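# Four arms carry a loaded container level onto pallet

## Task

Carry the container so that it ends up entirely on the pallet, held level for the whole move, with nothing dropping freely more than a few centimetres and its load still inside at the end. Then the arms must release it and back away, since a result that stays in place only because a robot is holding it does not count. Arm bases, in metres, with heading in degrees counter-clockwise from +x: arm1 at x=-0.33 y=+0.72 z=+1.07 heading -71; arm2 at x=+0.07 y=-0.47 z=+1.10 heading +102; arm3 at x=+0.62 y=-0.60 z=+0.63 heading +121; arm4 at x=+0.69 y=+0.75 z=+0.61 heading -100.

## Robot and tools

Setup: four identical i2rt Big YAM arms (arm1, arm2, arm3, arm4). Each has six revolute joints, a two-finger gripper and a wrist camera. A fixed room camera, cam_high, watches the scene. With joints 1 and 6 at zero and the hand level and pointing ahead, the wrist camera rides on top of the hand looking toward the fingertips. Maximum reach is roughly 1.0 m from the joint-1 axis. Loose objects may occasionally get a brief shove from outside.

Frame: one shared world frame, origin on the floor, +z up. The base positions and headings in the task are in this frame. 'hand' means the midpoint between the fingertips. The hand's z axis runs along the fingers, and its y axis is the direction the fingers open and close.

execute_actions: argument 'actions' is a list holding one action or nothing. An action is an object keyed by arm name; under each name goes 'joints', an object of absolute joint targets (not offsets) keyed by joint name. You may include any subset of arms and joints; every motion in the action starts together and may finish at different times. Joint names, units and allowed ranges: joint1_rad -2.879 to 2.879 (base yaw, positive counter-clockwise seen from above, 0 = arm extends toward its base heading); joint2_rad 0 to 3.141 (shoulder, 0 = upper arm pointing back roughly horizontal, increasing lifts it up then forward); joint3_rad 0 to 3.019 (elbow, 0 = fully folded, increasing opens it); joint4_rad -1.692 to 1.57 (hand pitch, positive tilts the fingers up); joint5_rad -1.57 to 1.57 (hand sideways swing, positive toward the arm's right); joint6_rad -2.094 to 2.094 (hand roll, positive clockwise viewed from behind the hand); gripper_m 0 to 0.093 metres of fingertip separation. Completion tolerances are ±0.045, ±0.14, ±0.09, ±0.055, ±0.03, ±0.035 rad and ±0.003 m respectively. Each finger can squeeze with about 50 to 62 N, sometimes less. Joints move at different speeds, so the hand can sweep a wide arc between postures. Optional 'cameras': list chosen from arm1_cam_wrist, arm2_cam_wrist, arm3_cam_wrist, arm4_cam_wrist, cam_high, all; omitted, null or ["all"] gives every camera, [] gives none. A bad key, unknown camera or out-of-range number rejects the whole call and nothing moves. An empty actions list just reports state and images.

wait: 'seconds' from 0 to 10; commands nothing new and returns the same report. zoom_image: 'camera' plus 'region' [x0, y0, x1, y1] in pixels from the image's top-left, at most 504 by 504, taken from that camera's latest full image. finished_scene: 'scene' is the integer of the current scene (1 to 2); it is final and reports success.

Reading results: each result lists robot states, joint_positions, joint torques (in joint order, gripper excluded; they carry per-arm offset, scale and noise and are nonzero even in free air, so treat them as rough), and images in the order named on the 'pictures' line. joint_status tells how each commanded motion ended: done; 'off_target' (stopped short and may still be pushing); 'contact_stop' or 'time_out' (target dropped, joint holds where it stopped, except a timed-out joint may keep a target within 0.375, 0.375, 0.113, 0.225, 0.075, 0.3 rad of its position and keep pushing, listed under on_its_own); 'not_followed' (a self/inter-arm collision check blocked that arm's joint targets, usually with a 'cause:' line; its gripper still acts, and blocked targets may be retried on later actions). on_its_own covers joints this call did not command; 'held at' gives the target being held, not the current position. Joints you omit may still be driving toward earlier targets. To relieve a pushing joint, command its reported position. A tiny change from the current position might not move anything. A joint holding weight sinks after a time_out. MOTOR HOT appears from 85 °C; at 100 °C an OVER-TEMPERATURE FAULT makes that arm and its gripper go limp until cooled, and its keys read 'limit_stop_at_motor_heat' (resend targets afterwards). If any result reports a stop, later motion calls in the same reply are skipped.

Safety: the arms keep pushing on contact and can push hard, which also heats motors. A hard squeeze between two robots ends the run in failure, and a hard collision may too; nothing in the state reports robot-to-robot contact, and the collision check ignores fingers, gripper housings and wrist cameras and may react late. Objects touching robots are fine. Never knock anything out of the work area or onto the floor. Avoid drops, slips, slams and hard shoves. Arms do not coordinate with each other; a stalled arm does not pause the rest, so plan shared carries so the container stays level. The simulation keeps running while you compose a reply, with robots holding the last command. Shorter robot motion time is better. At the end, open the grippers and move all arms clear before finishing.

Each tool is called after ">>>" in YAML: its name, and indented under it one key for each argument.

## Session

>>> execute_actions:
  actions: []

Scene clock: 0.00 s.
Joint torques (N m, as the arm reports them, + toward a larger angle): no reading
Motor temperatures (°C, as the motors report them): arm1=[20 24 28 20 19 21] | arm2=[20 24 24 22 23 21] | arm3=[23 23 25 23 21 22] | arm4=[23 22 25 21 21 22]
arm1.joint_positions: joint1_rad=+0.235 joint2_rad=+0.507 joint3_rad=+1.391 joint4_rad=-1.227 joint5_rad=-0.147 joint6_rad=+0.055 gripper_m=+0.094
arm1.joint_status: not commanded
arm1.hand: x=-0.2022 y=+0.5685 z=+1.6553 quat_wxyz=(-0.540, -0.376, -0.724, +0.210) (m; scene frame)
arm2.joint_positions: joint1_rad=+0.307 joint2_rad=+0.613 joint3_rad=+1.363 joint4_rad=-1.218 joint5_rad=-0.024 joint6_rad=-0.190 gripper_m=+0.094
arm2.joint_status: not commanded
arm2.hand: x=-0.0470 y=-0.2587 z=+1.6595 quat_wxyz=(-0.297, +0.772, -0.353, -0.438) (m; scene frame)
arm3.joint_positions: joint1_rad=-0.042 joint2_rad=+0.578 joint3_rad=+1.359 joint4_rad=-1.381 joint5_rad=-0.161 joint6_rad=+0.306 gripper_m=+0.094
arm3.joint_status: not commanded
arm3.hand: x=+0.4864 y=-0.4158 z=+1.1526 quat_wxyz=(-0.107, +0.706, -0.535, -0.452) (m; scene frame)
arm4.joint_positions: joint1_rad=+0.210 joint2_rad=+0.584 joint3_rad=+1.435 joint4_rad=-1.422 joint5_rad=+0.032 joint6_rad=-0.175 gripper_m=+0.094
arm4.joint_status: not commanded
arm4.hand: x=+0.6919 y=+0.5519 z=+1.1610 quat_wxyz=(-0.304, -0.558, -0.675, +0.376) (m; scene frame)
pictures: arm1_cam_wrist, arm2_cam_wrist, arm3_cam_wrist, arm4_cam_wrist, cam_high
Images, in order (width x height): arm1_cam_wrist 504x504, arm2_cam_wrist 504x504, arm3_cam_wrist 504x504, arm4_cam_wrist 504x504, cam_high 504x504.

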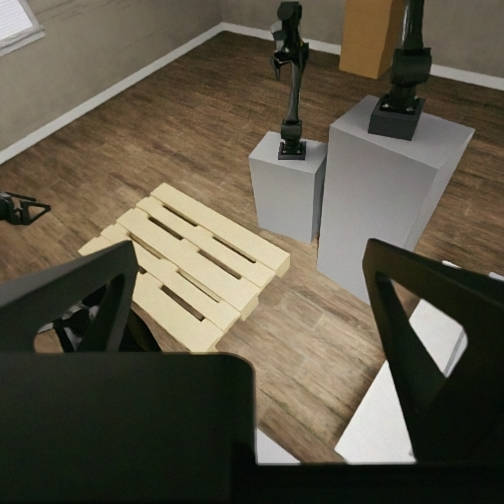

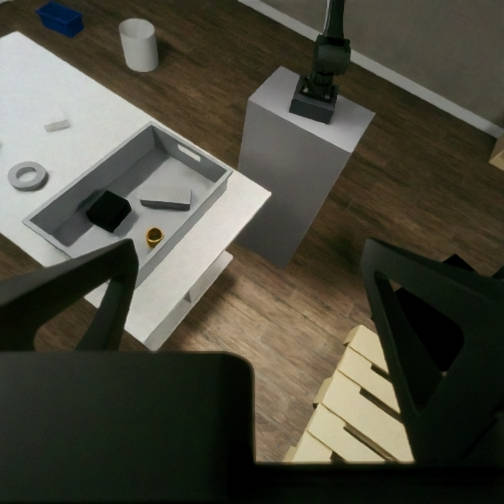

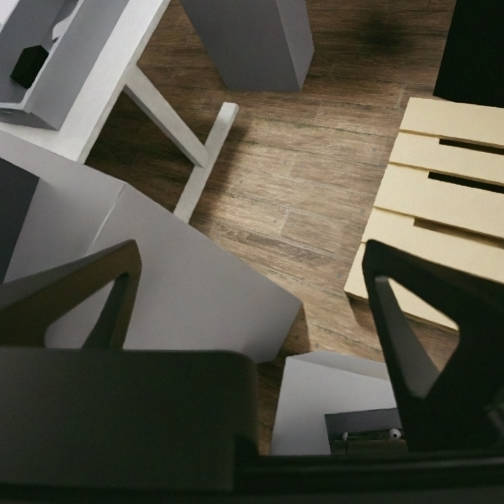

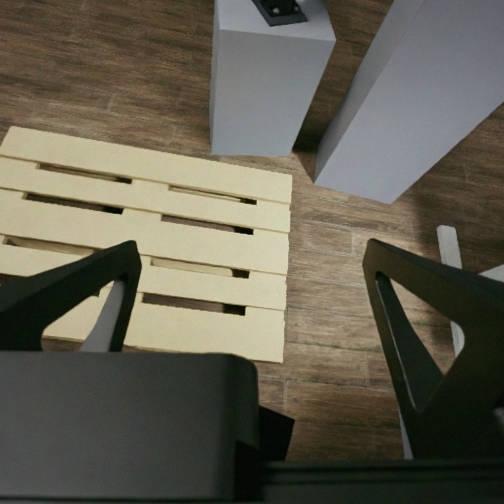

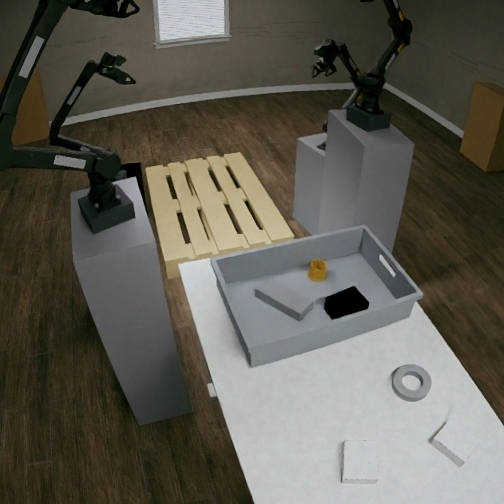

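>>> execute_actions:
  actions:
    - {"arm1":{"joints":{"joint1_rad":-1.19,"joint2_rad":2.35,"joint3_rad":1.74,"joint4_rad":-0.905,"joint5_rad":0,"joint6_rad":-0.865,"gripper_m":0.07}},"arm2":{"joints":{"joint1_rad":0.735,"joint2_rad":2.41,"joint3_rad":1.73,"joint4_rad":-0.84,"joint5_rad":0,"joint6_rad":0.945,"gripper_m":0.07}},"arm3":{"joints":{"joint1_rad":-0.7,"joint2_rad":0.9,"joint3_rad":0.75,"joint4_rad":-1.2,"joint5_rad":0,"joint6_rad":0.715,"gripper_m":0.085}},"arm4":{"joints":{"joint1_rad":0.3,"joint2_rad":0.9,"joint3_rad":0.9,"joint4_rad":-1.5,"joint5_rad":0,"joint6_rad":-0.27,"gripper_m":0.075}}}
  cameras: ["arm1_cam_wrist","arm2_cam_wrist"]

Scene clock: 8.23 s.
Joint torques (N m, as the arm reports them, + toward a larger angle): arm1=[ -0.5  -25.1    8.44   0.71  -0.15  -0.11] | arm2=[  0.05 -21.4    9.3    0.23   0.15   0.2 ] | arm3=[-2.21 -6.74  8.23  1.    0.18 -0.01] | arm4=[ 1.98 -3.12 11.46  0.25 -0.31 -0.17]
Motor temperatures (°C, as the motors report them): arm1=[20 24 30 20 19 21] | arm2=[20 24 25 22 23 21] | arm3=[23 23 26 23 21 22] | arm4=[23 22 26 21 21 22]
arm1.joint_positions: joint1_rad=-1.189 joint2_rad=+2.342 joint3_rad=+1.727 joint4_rad=-0.904 joint5_rad=+0.001 joint6_rad=-0.853 gripper_m=+0.070
arm1.joint_status: all done
arm1.hand: x=-0.8257 y=+0.2892 z=+0.9557 quat_wxyz=(+0.001, -0.709, -0.705, +0.026) (m; scene frame)
arm2.joint_positions: joint1_rad=+0.733 joint2_rad=+2.384 joint3_rad=+1.724 joint4_rad=-0.843 joint5_rad=-0.002 joint6_rad=+0.930 gripper_m=+0.070
arm2.joint_status: all done
arm2.hand: x=-0.4647 y=-0.0804 z=+0.9740 quat_wxyz=(+0.009, +0.710, -0.703, -0.040) (m; scene frame)
arm3.joint_positions: joint1_rad=-0.690 joint2_rad=+0.910 joint3_rad=+0.745 joint4_rad=-1.204 joint5_rad=-0.002 joint6_rad=+0.700 gripper_m=+0.085
arm3.joint_status: all done
arm3.hand: x=+0.6566 y=-0.3290 z=+0.7952 quat_wxyz=(-0.051, +0.350, -0.932, -0.082) (m; scene frame)
arm4.joint_positions: joint1_rad=+0.291 joint2_rad=+0.900 joint3_rad=+0.896 joint4_rad=-1.490 joint5_rad=+0.004 joint6_rad=-0.254 gripper_m=+0.075
arm4.joint_status: all done
arm4.hand: x=+0.7160 y=+0.5122 z=+0.8339 quat_wxyz=(-0.025, -0.567, -0.823, +0.035) (m; scene frame)
pictures: arm1_cam_wrist, arm2_cam_wrist
Images, in order (width x height): arm1_cam_wrist 504x504, arm2_cam_wrist 504x504.

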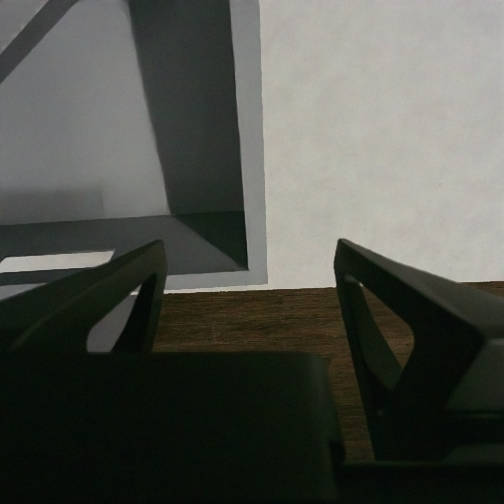

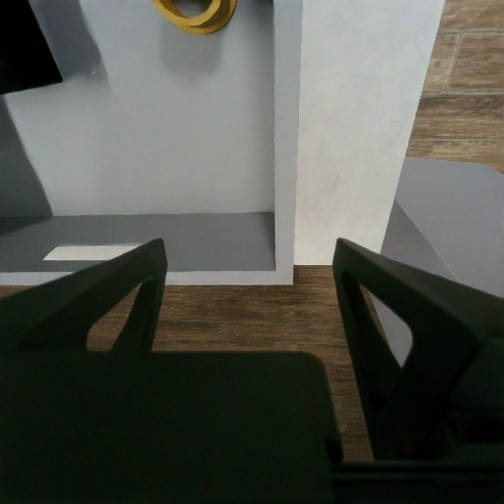

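>>> execute_actions:
  actions:
    - {"arm1":{"joints":{"joint1_rad":-1.168,"joint2_rad":2.54,"joint3_rad":1.855,"joint4_rad":-0.85,"joint6_rad":-0.91}},"arm2":{"joints":{"joint1_rad":0.703,"joint2_rad":2.592,"joint3_rad":1.782,"joint4_rad":-0.747,"joint6_rad":0.855}}}
  cameras: ["arm1_cam_wrist","arm2_cam_wrist"]

Scene clock: 23.33 s.
Joint torques (N m, as the arm reports them, + toward a larger angle): arm1=[  0.14 -27.3    8.5    0.94  -0.16  -0.12] | arm2=[ -0.19 -23.05   9.44   0.49   0.15  -0.11] | arm3=[-1.89 -6.37  8.28  0.92  0.18 -0.05] | arm4=[ 1.97 -3.15 11.48  0.26 -0.31 -0.17]
Motor temperatures (°C, as the motors report them): arm1=[20 25 31 20 19 21] | arm2=[20 25 26 22 23 21] | arm3=[23 23 26 23 21 22] | arm4=[23 22 28 21 21 22]
arm1.joint_positions: joint1_rad=-1.180 joint2_rad=+2.547 joint3_rad=+1.834 joint4_rad=-0.857 joint5_rad=+0.001 joint6_rad=-0.898 gripper_m=+0.070
arm1.joint_status: all done
arm1.hand: x=-0.8239 y=+0.2824 z=+0.8574 quat_wxyz=(-0.001, -0.690, -0.724, +0.000) (m; scene frame)
arm2.joint_positions: joint1_rad=+0.704 joint2_rad=+2.585 joint3_rad=+1.762 joint4_rad=-0.759 joint5_rad=-0.002 joint6_rad=+0.869 gripper_m=+0.070
arm2.joint_status: all done
arm2.hand: x=-0.4343 y=-0.0804 z=+0.8586 quat_wxyz=(+0.003, +0.722, -0.692, -0.001) (m; scene frame)
arm3.joint_positions: joint1_rad=-0.690 joint2_rad=+0.910 joint3_rad=+0.745 joint4_rad=-1.204 joint5_rad=-0.002 joint6_rad=+0.700 gripper_m=+0.085
arm3.joint_status: not commanded
arm3.hand: x=+0.6566 y=-0.3290 z=+0.7952 quat_wxyz=(-0.051, +0.350, -0.932, -0.082) (m; scene frame)
arm4.joint_positions: joint1_rad=+0.291 joint2_rad=+0.900 joint3_rad=+0.896 joint4_rad=-1.490 joint5_rad=+0.004 joint6_rad=-0.254 gripper_m=+0.075
arm4.joint_status: not commanded
arm4.hand: x=+0.7160 y=+0.5122 z=+0.8339 quat_wxyz=(-0.025, -0.567, -0.823, +0.035) (m; scene frame)
pictures: arm1_cam_wrist, arm2_cam_wrist
Images, in order (width x height): arm1_cam_wrist 504x504, arm2_cam_wrist 504x504.

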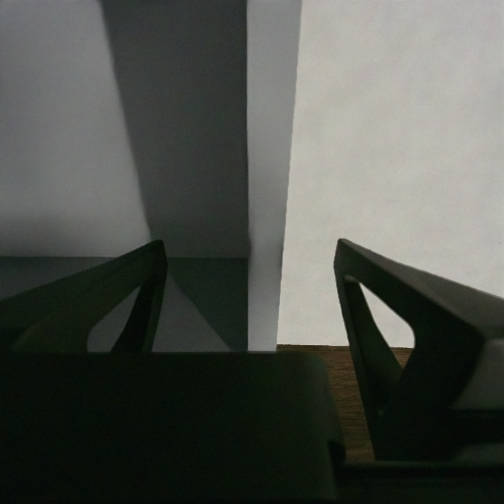

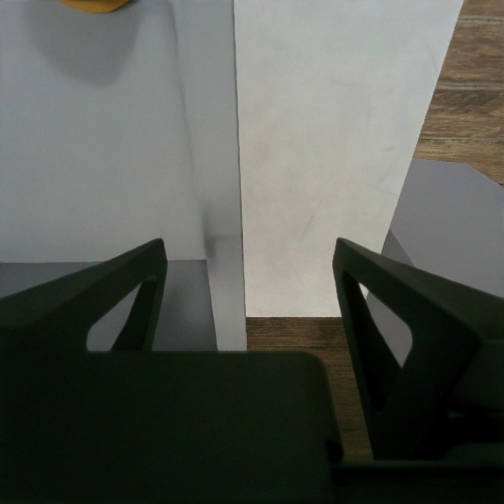

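>>> execute_actions:
  actions:
    - {"arm1":{"joints":{"joint1_rad":-1.195,"joint2_rad":2.715,"joint3_rad":1.968,"joint4_rad":-0.79,"gripper_m":0.085}},"arm2":{"joints":{"joint1_rad":0.728,"joint2_rad":2.775,"joint3_rad":1.935,"joint4_rad":-0.71,"joint6_rad":0.89,"gripper_m":0.085}}}
  cameras: ["arm1_cam_wrist","arm2_cam_wrist"]

Scene clock: 39.13 s.
Joint torques (N m, as the arm reports them, + toward a larger angle): arm1=[ -1.54 -27.19   8.11   0.91  -0.16  -0.12] | arm2=[  0.15 -22.59   9.88   0.4    0.15   0.2 ] | arm3=[-2.36 -6.8   8.21  0.94  0.16 -0.02] | arm4=[ 1.96 -3.15 11.48  0.25 -0.32 -0.18]
Motor temperatures (°C, as the motors report them): arm1=[20 26 31 20 19 21] | arm2=[20 25 26 22 23 21] | arm3=[23 23 27 23 21 22] | arm4=[23 21 28 21 21 22]
arm1.joint_positions: joint1_rad=-1.181 joint2_rad=+2.717 joint3_rad=+1.949 joint4_rad=-0.798 joint5_rad=+0.001 joint6_rad=-0.899 gripper_m=+0.085
arm1.joint_status: all done
arm1.hand: x=-0.8302 y=+0.2772 z=+0.7802 quat_wxyz=(-0.001, -0.690, -0.724, +0.002) (m; scene frame)
arm2.joint_positions: joint1_rad=+0.725 joint2_rad=+2.747 joint3_rad=+1.909 joint4_rad=-0.719 joint5_rad=-0.002 joint6_rad=+0.876 gripper_m=+0.085
arm2.joint_status: all done
arm2.hand: x=-0.4594 y=-0.0787 z=+0.7957 quat_wxyz=(+0.005, +0.726, -0.687, -0.013) (m; scene frame)
arm3.joint_positions: joint1_rad=-0.690 joint2_rad=+0.910 joint3_rad=+0.745 joint4_rad=-1.204 joint5_rad=-0.002 joint6_rad=+0.700 gripper_m=+0.085
arm3.joint_status: not commanded
arm3.hand: x=+0.6566 y=-0.3290 z=+0.7952 quat_wxyz=(-0.051, +0.350, -0.932, -0.082) (m; scene frame)
arm4.joint_positions: joint1_rad=+0.291 joint2_rad=+0.900 joint3_rad=+0.896 joint4_rad=-1.490 joint5_rad=+0.004 joint6_rad=-0.254 gripper_m=+0.075
arm4.joint_status: not commanded
arm4.hand: x=+0.7160 y=+0.5122 z=+0.8339 quat_wxyz=(-0.025, -0.567, -0.823, +0.035) (m; scene frame)
pictures: arm1_cam_wrist, arm2_cam_wrist
Images, in order (width x height): arm1_cam_wrist 504x504, arm2_cam_wrist 504x504.

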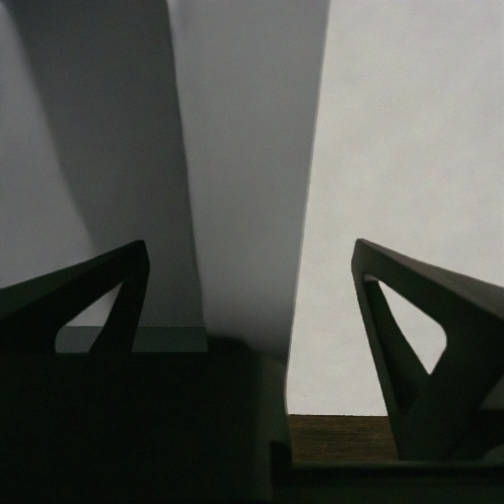

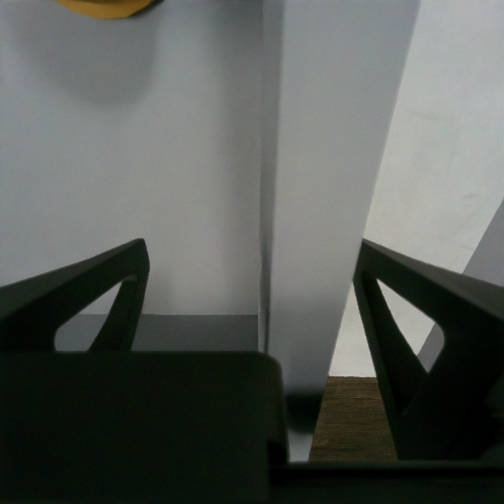

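>>> execute_actions:
  actions:
    - {"arm2":{"joints":{"joint2_rad":2.782,"joint3_rad":1.878,"joint4_rad":-0.682}},"arm1":{"joints":{"joint1_rad":-1.183,"gripper_m":0.0}}}
  cameras: ["arm2_cam_wrist"]

>>> execute_actions:
  actions:
    - {"arm2":{"joints":{"gripper_m":0.0}}}
  cameras: ["arm1_cam_wrist","arm2_cam_wrist"]

Scene clock: 47.63 s.
Joint torques (N m, as the arm reports them, + toward a larger angle): arm1=[ -0.67 -27.4    8.02   1.07   0.27  -0.12] | arm2=[  0.17 -21.41   6.18   0.68   0.14   0.2 ] | arm3=[-2.29 -6.36  8.29  0.94  0.17 -0.02] | arm4=[ 1.97 -3.13 11.48  0.26 -0.32 -0.18]
Motor temperatures (°C, as the motors report them): arm1=[20 26 31 20 19 21] | arm2=[20 26 26 22 23 21] | arm3=[23 23 27 23 21 22] | arm4=[23 21 28 21 21 22]
arm1.joint_positions: joint1_rad=-1.182 joint2_rad=+2.717 joint3_rad=+1.949 joint4_rad=-0.801 joint5_rad=-0.010 joint6_rad=-0.898 gripper_m=+0.012
arm1.joint_status: gripper_m off_target (ended at +0.012, target +0.000); the others done
arm1.hand: x=-0.8287 y=+0.2770 z=+0.7802 quat_wxyz=(-0.006, -0.690, -0.723, +0.001) (m; scene frame)
arm2.joint_positions: joint1_rad=+0.725 joint2_rad=+2.747 joint3_rad=+1.890 joint4_rad=-0.697 joint5_rad=-0.002 joint6_rad=+0.876 gripper_m=+0.085
arm2.joint_status: all done
arm2.hand: x=-0.4558 y=-0.0814 z=+0.7909 quat_wxyz=(+0.005, +0.726, -0.687, -0.015) (m; scene frame)
arm3.joint_positions: joint1_rad=-0.690 joint2_rad=+0.910 joint3_rad=+0.745 joint4_rad=-1.204 joint5_rad=-0.002 joint6_rad=+0.700 gripper_m=+0.085
arm3.joint_status: not commanded
arm3.hand: x=+0.6566 y=-0.3290 z=+0.7952 quat_wxyz=(-0.051, +0.350, -0.932, -0.082) (m; scene frame)
arm4.joint_positions: joint1_rad=+0.291 joint2_rad=+0.900 joint3_rad=+0.896 joint4_rad=-1.490 joint5_rad=+0.004 joint6_rad=-0.254 gripper_m=+0.075
arm4.joint_status: not commanded
arm4.hand: x=+0.7160 y=+0.5122 z=+0.8339 quat_wxyz=(-0.025, -0.567, -0.823, +0.035) (m; scene frame)
pictures: arm2_cam_wrist
Images, in order (width x height): arm2_cam_wrist 504x504.

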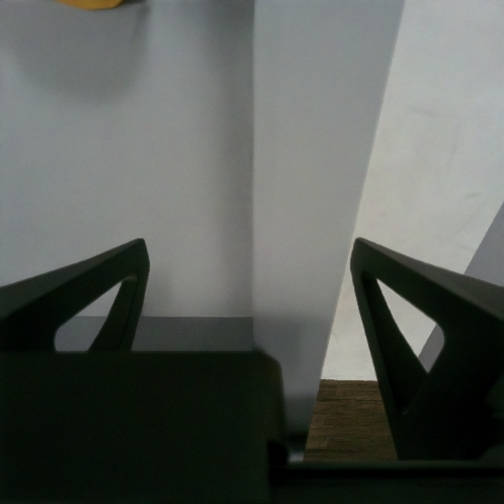

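Scene clock: 48.33 s.
Joint torques (N m, as the arm reports them, + toward a larger angle): arm1=[ -0.47 -27.43   8.     1.12   0.3   -0.16] | arm2=[  0.48 -21.57   6.92   0.45   0.4    0.17] | arm3=[-2.39 -6.68  8.21  0.93  0.18 -0.02] | arm4=[ 1.96 -3.18 11.48  0.25 -0.31 -0.17]
Motor temperatures (°C, as the motors report them): arm1=[20 26 31 20 19 21] | arm2=[20 26 26 22 23 21] | arm3=[23 23 27 23 21 22] | arm4=[23 21 28 21 21 22]
arm1.joint_positions: joint1_rad=-1.185 joint2_rad=+2.717 joint3_rad=+1.949 joint4_rad=-0.803 joint5_rad=-0.011 joint6_rad=-0.894 gripper_m=+0.012
arm1.joint_status: not commanded
arm1.hand: x=-0.8296 y=+0.2787 z=+0.7802 quat_wxyz=(-0.007, -0.693, -0.721, +0.000) (m; scene frame)
arm2.joint_positions: joint1_rad=+0.721 joint2_rad=+2.747 joint3_rad=+1.882 joint4_rad=-0.692 joint5_rad=-0.007 joint6_rad=+0.879 gripper_m=+0.013
arm2.joint_status: gripper_m off_target (ended at +0.013, target +0.000)
arm2.hand: x=-0.4520 y=-0.0819 z=+0.7888 quat_wxyz=(+0.007, +0.724, -0.690, -0.013) (m; scene frame)
arm3.joint_positions: joint1_rad=-0.690 joint2_rad=+0.910 joint3_rad=+0.745 joint4_rad=-1.204 joint5_rad=-0.002 joint6_rad=+0.700 gripper_m=+0.085
arm3.joint_status: not commanded
arm3.hand: x=+0.6566 y=-0.3290 z=+0.7952 quat_wxyz=(-0.051, +0.350, -0.932, -0.082) (m; scene frame)
arm4.joint_positions: joint1_rad=+0.291 joint2_rad=+0.900 joint3_rad=+0.896 joint4_rad=-1.490 joint5_rad=+0.004 joint6_rad=-0.254 gripper_m=+0.075
arm4.joint_status: not commanded
arm4.hand: x=+0.7160 y=+0.5122 z=+0.8339 quat_wxyz=(-0.025, -0.567, -0.823, +0.035) (m; scene frame)
pictures: arm1_cam_wrist, arm2_cam_wrist
Images, in order (width x height): arm1_cam_wrist 504x504, arm2_cam_wrist 504x504.

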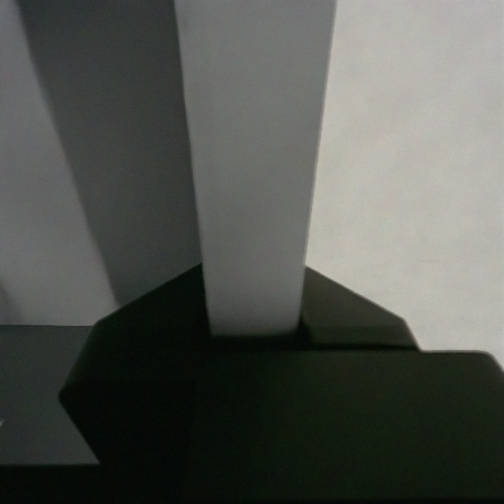

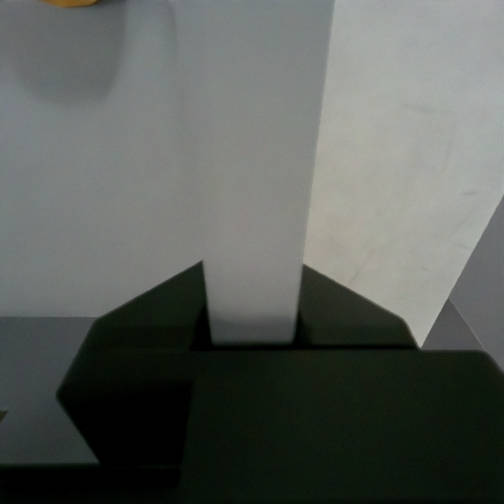

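>>> execute_actions:
  actions:
    - {"arm1":{"joints":{"joint1_rad":-1.17,"joint2_rad":2.472,"joint3_rad":1.858,"joint4_rad":-0.825,"joint6_rad":-0.885}},"arm2":{"joints":{"joint1_rad":0.72,"joint2_rad":2.50,"joint3_rad":1.82,"joint4_rad":-0.765}}}
  cameras: ["cam_high"]

Scene clock: 57.93 s.
Joint torques (N m, as the arm reports them, + toward a larger angle): arm1=[  0.12 -35.05   9.56   0.87   0.32  -0.16] | arm2=[  0.1  -32.17   9.39  -1.19   1.45  -0.06] | arm3=[-2.19 -6.55  8.2   1.04  0.18  0.  ] | arm4=[ 2.   -3.17 11.48  0.25 -0.32 -0.17]
Motor temperatures (°C, as the motors report them): arm1=[20 27 31 20 19 21] | arm2=[20 26 26 22 23 21] | arm3=[23 23 27 23 21 22] | arm4=[23 21 28 21 21 22]
arm1.joint_positions: joint1_rad=-1.188 joint2_rad=+2.562 joint3_rad=+1.821 joint4_rad=-0.830 joint5_rad=-0.012 joint6_rad=-0.868 gripper_m=+0.012
arm1.joint_status: all done
arm1.hand: x=-0.8222 y=+0.2879 z=+0.8440 quat_wxyz=(-0.007, -0.703, -0.711, +0.000) (m; scene frame)
arm2.joint_positions: joint1_rad=+0.717 joint2_rad=+2.610 joint3_rad=+1.801 joint4_rad=-0.739 joint5_rad=-0.031 joint6_rad=+0.900 gripper_m=+0.012
arm2.joint_status: all done
arm2.hand: x=-0.4548 y=-0.0815 z=+0.8539 quat_wxyz=(+0.020, +0.715, -0.698, -0.016) (m; scene frame)
arm3.joint_positions: joint1_rad=-0.690 joint2_rad=+0.910 joint3_rad=+0.745 joint4_rad=-1.204 joint5_rad=-0.002 joint6_rad=+0.700 gripper_m=+0.085
arm3.joint_status: not commanded
arm3.hand: x=+0.6566 y=-0.3290 z=+0.7952 quat_wxyz=(-0.051, +0.350, -0.932, -0.082) (m; scene frame)
arm4.joint_positions: joint1_rad=+0.291 joint2_rad=+0.900 joint3_rad=+0.896 joint4_rad=-1.490 joint5_rad=+0.004 joint6_rad=-0.254 gripper_m=+0.075
arm4.joint_status: not commanded
arm4.hand: x=+0.7160 y=+0.5122 z=+0.8339 quat_wxyz=(-0.025, -0.567, -0.823, +0.035) (m; scene frame)
pictures: cam_high
Images, in order (width x height): cam_high 504x504.

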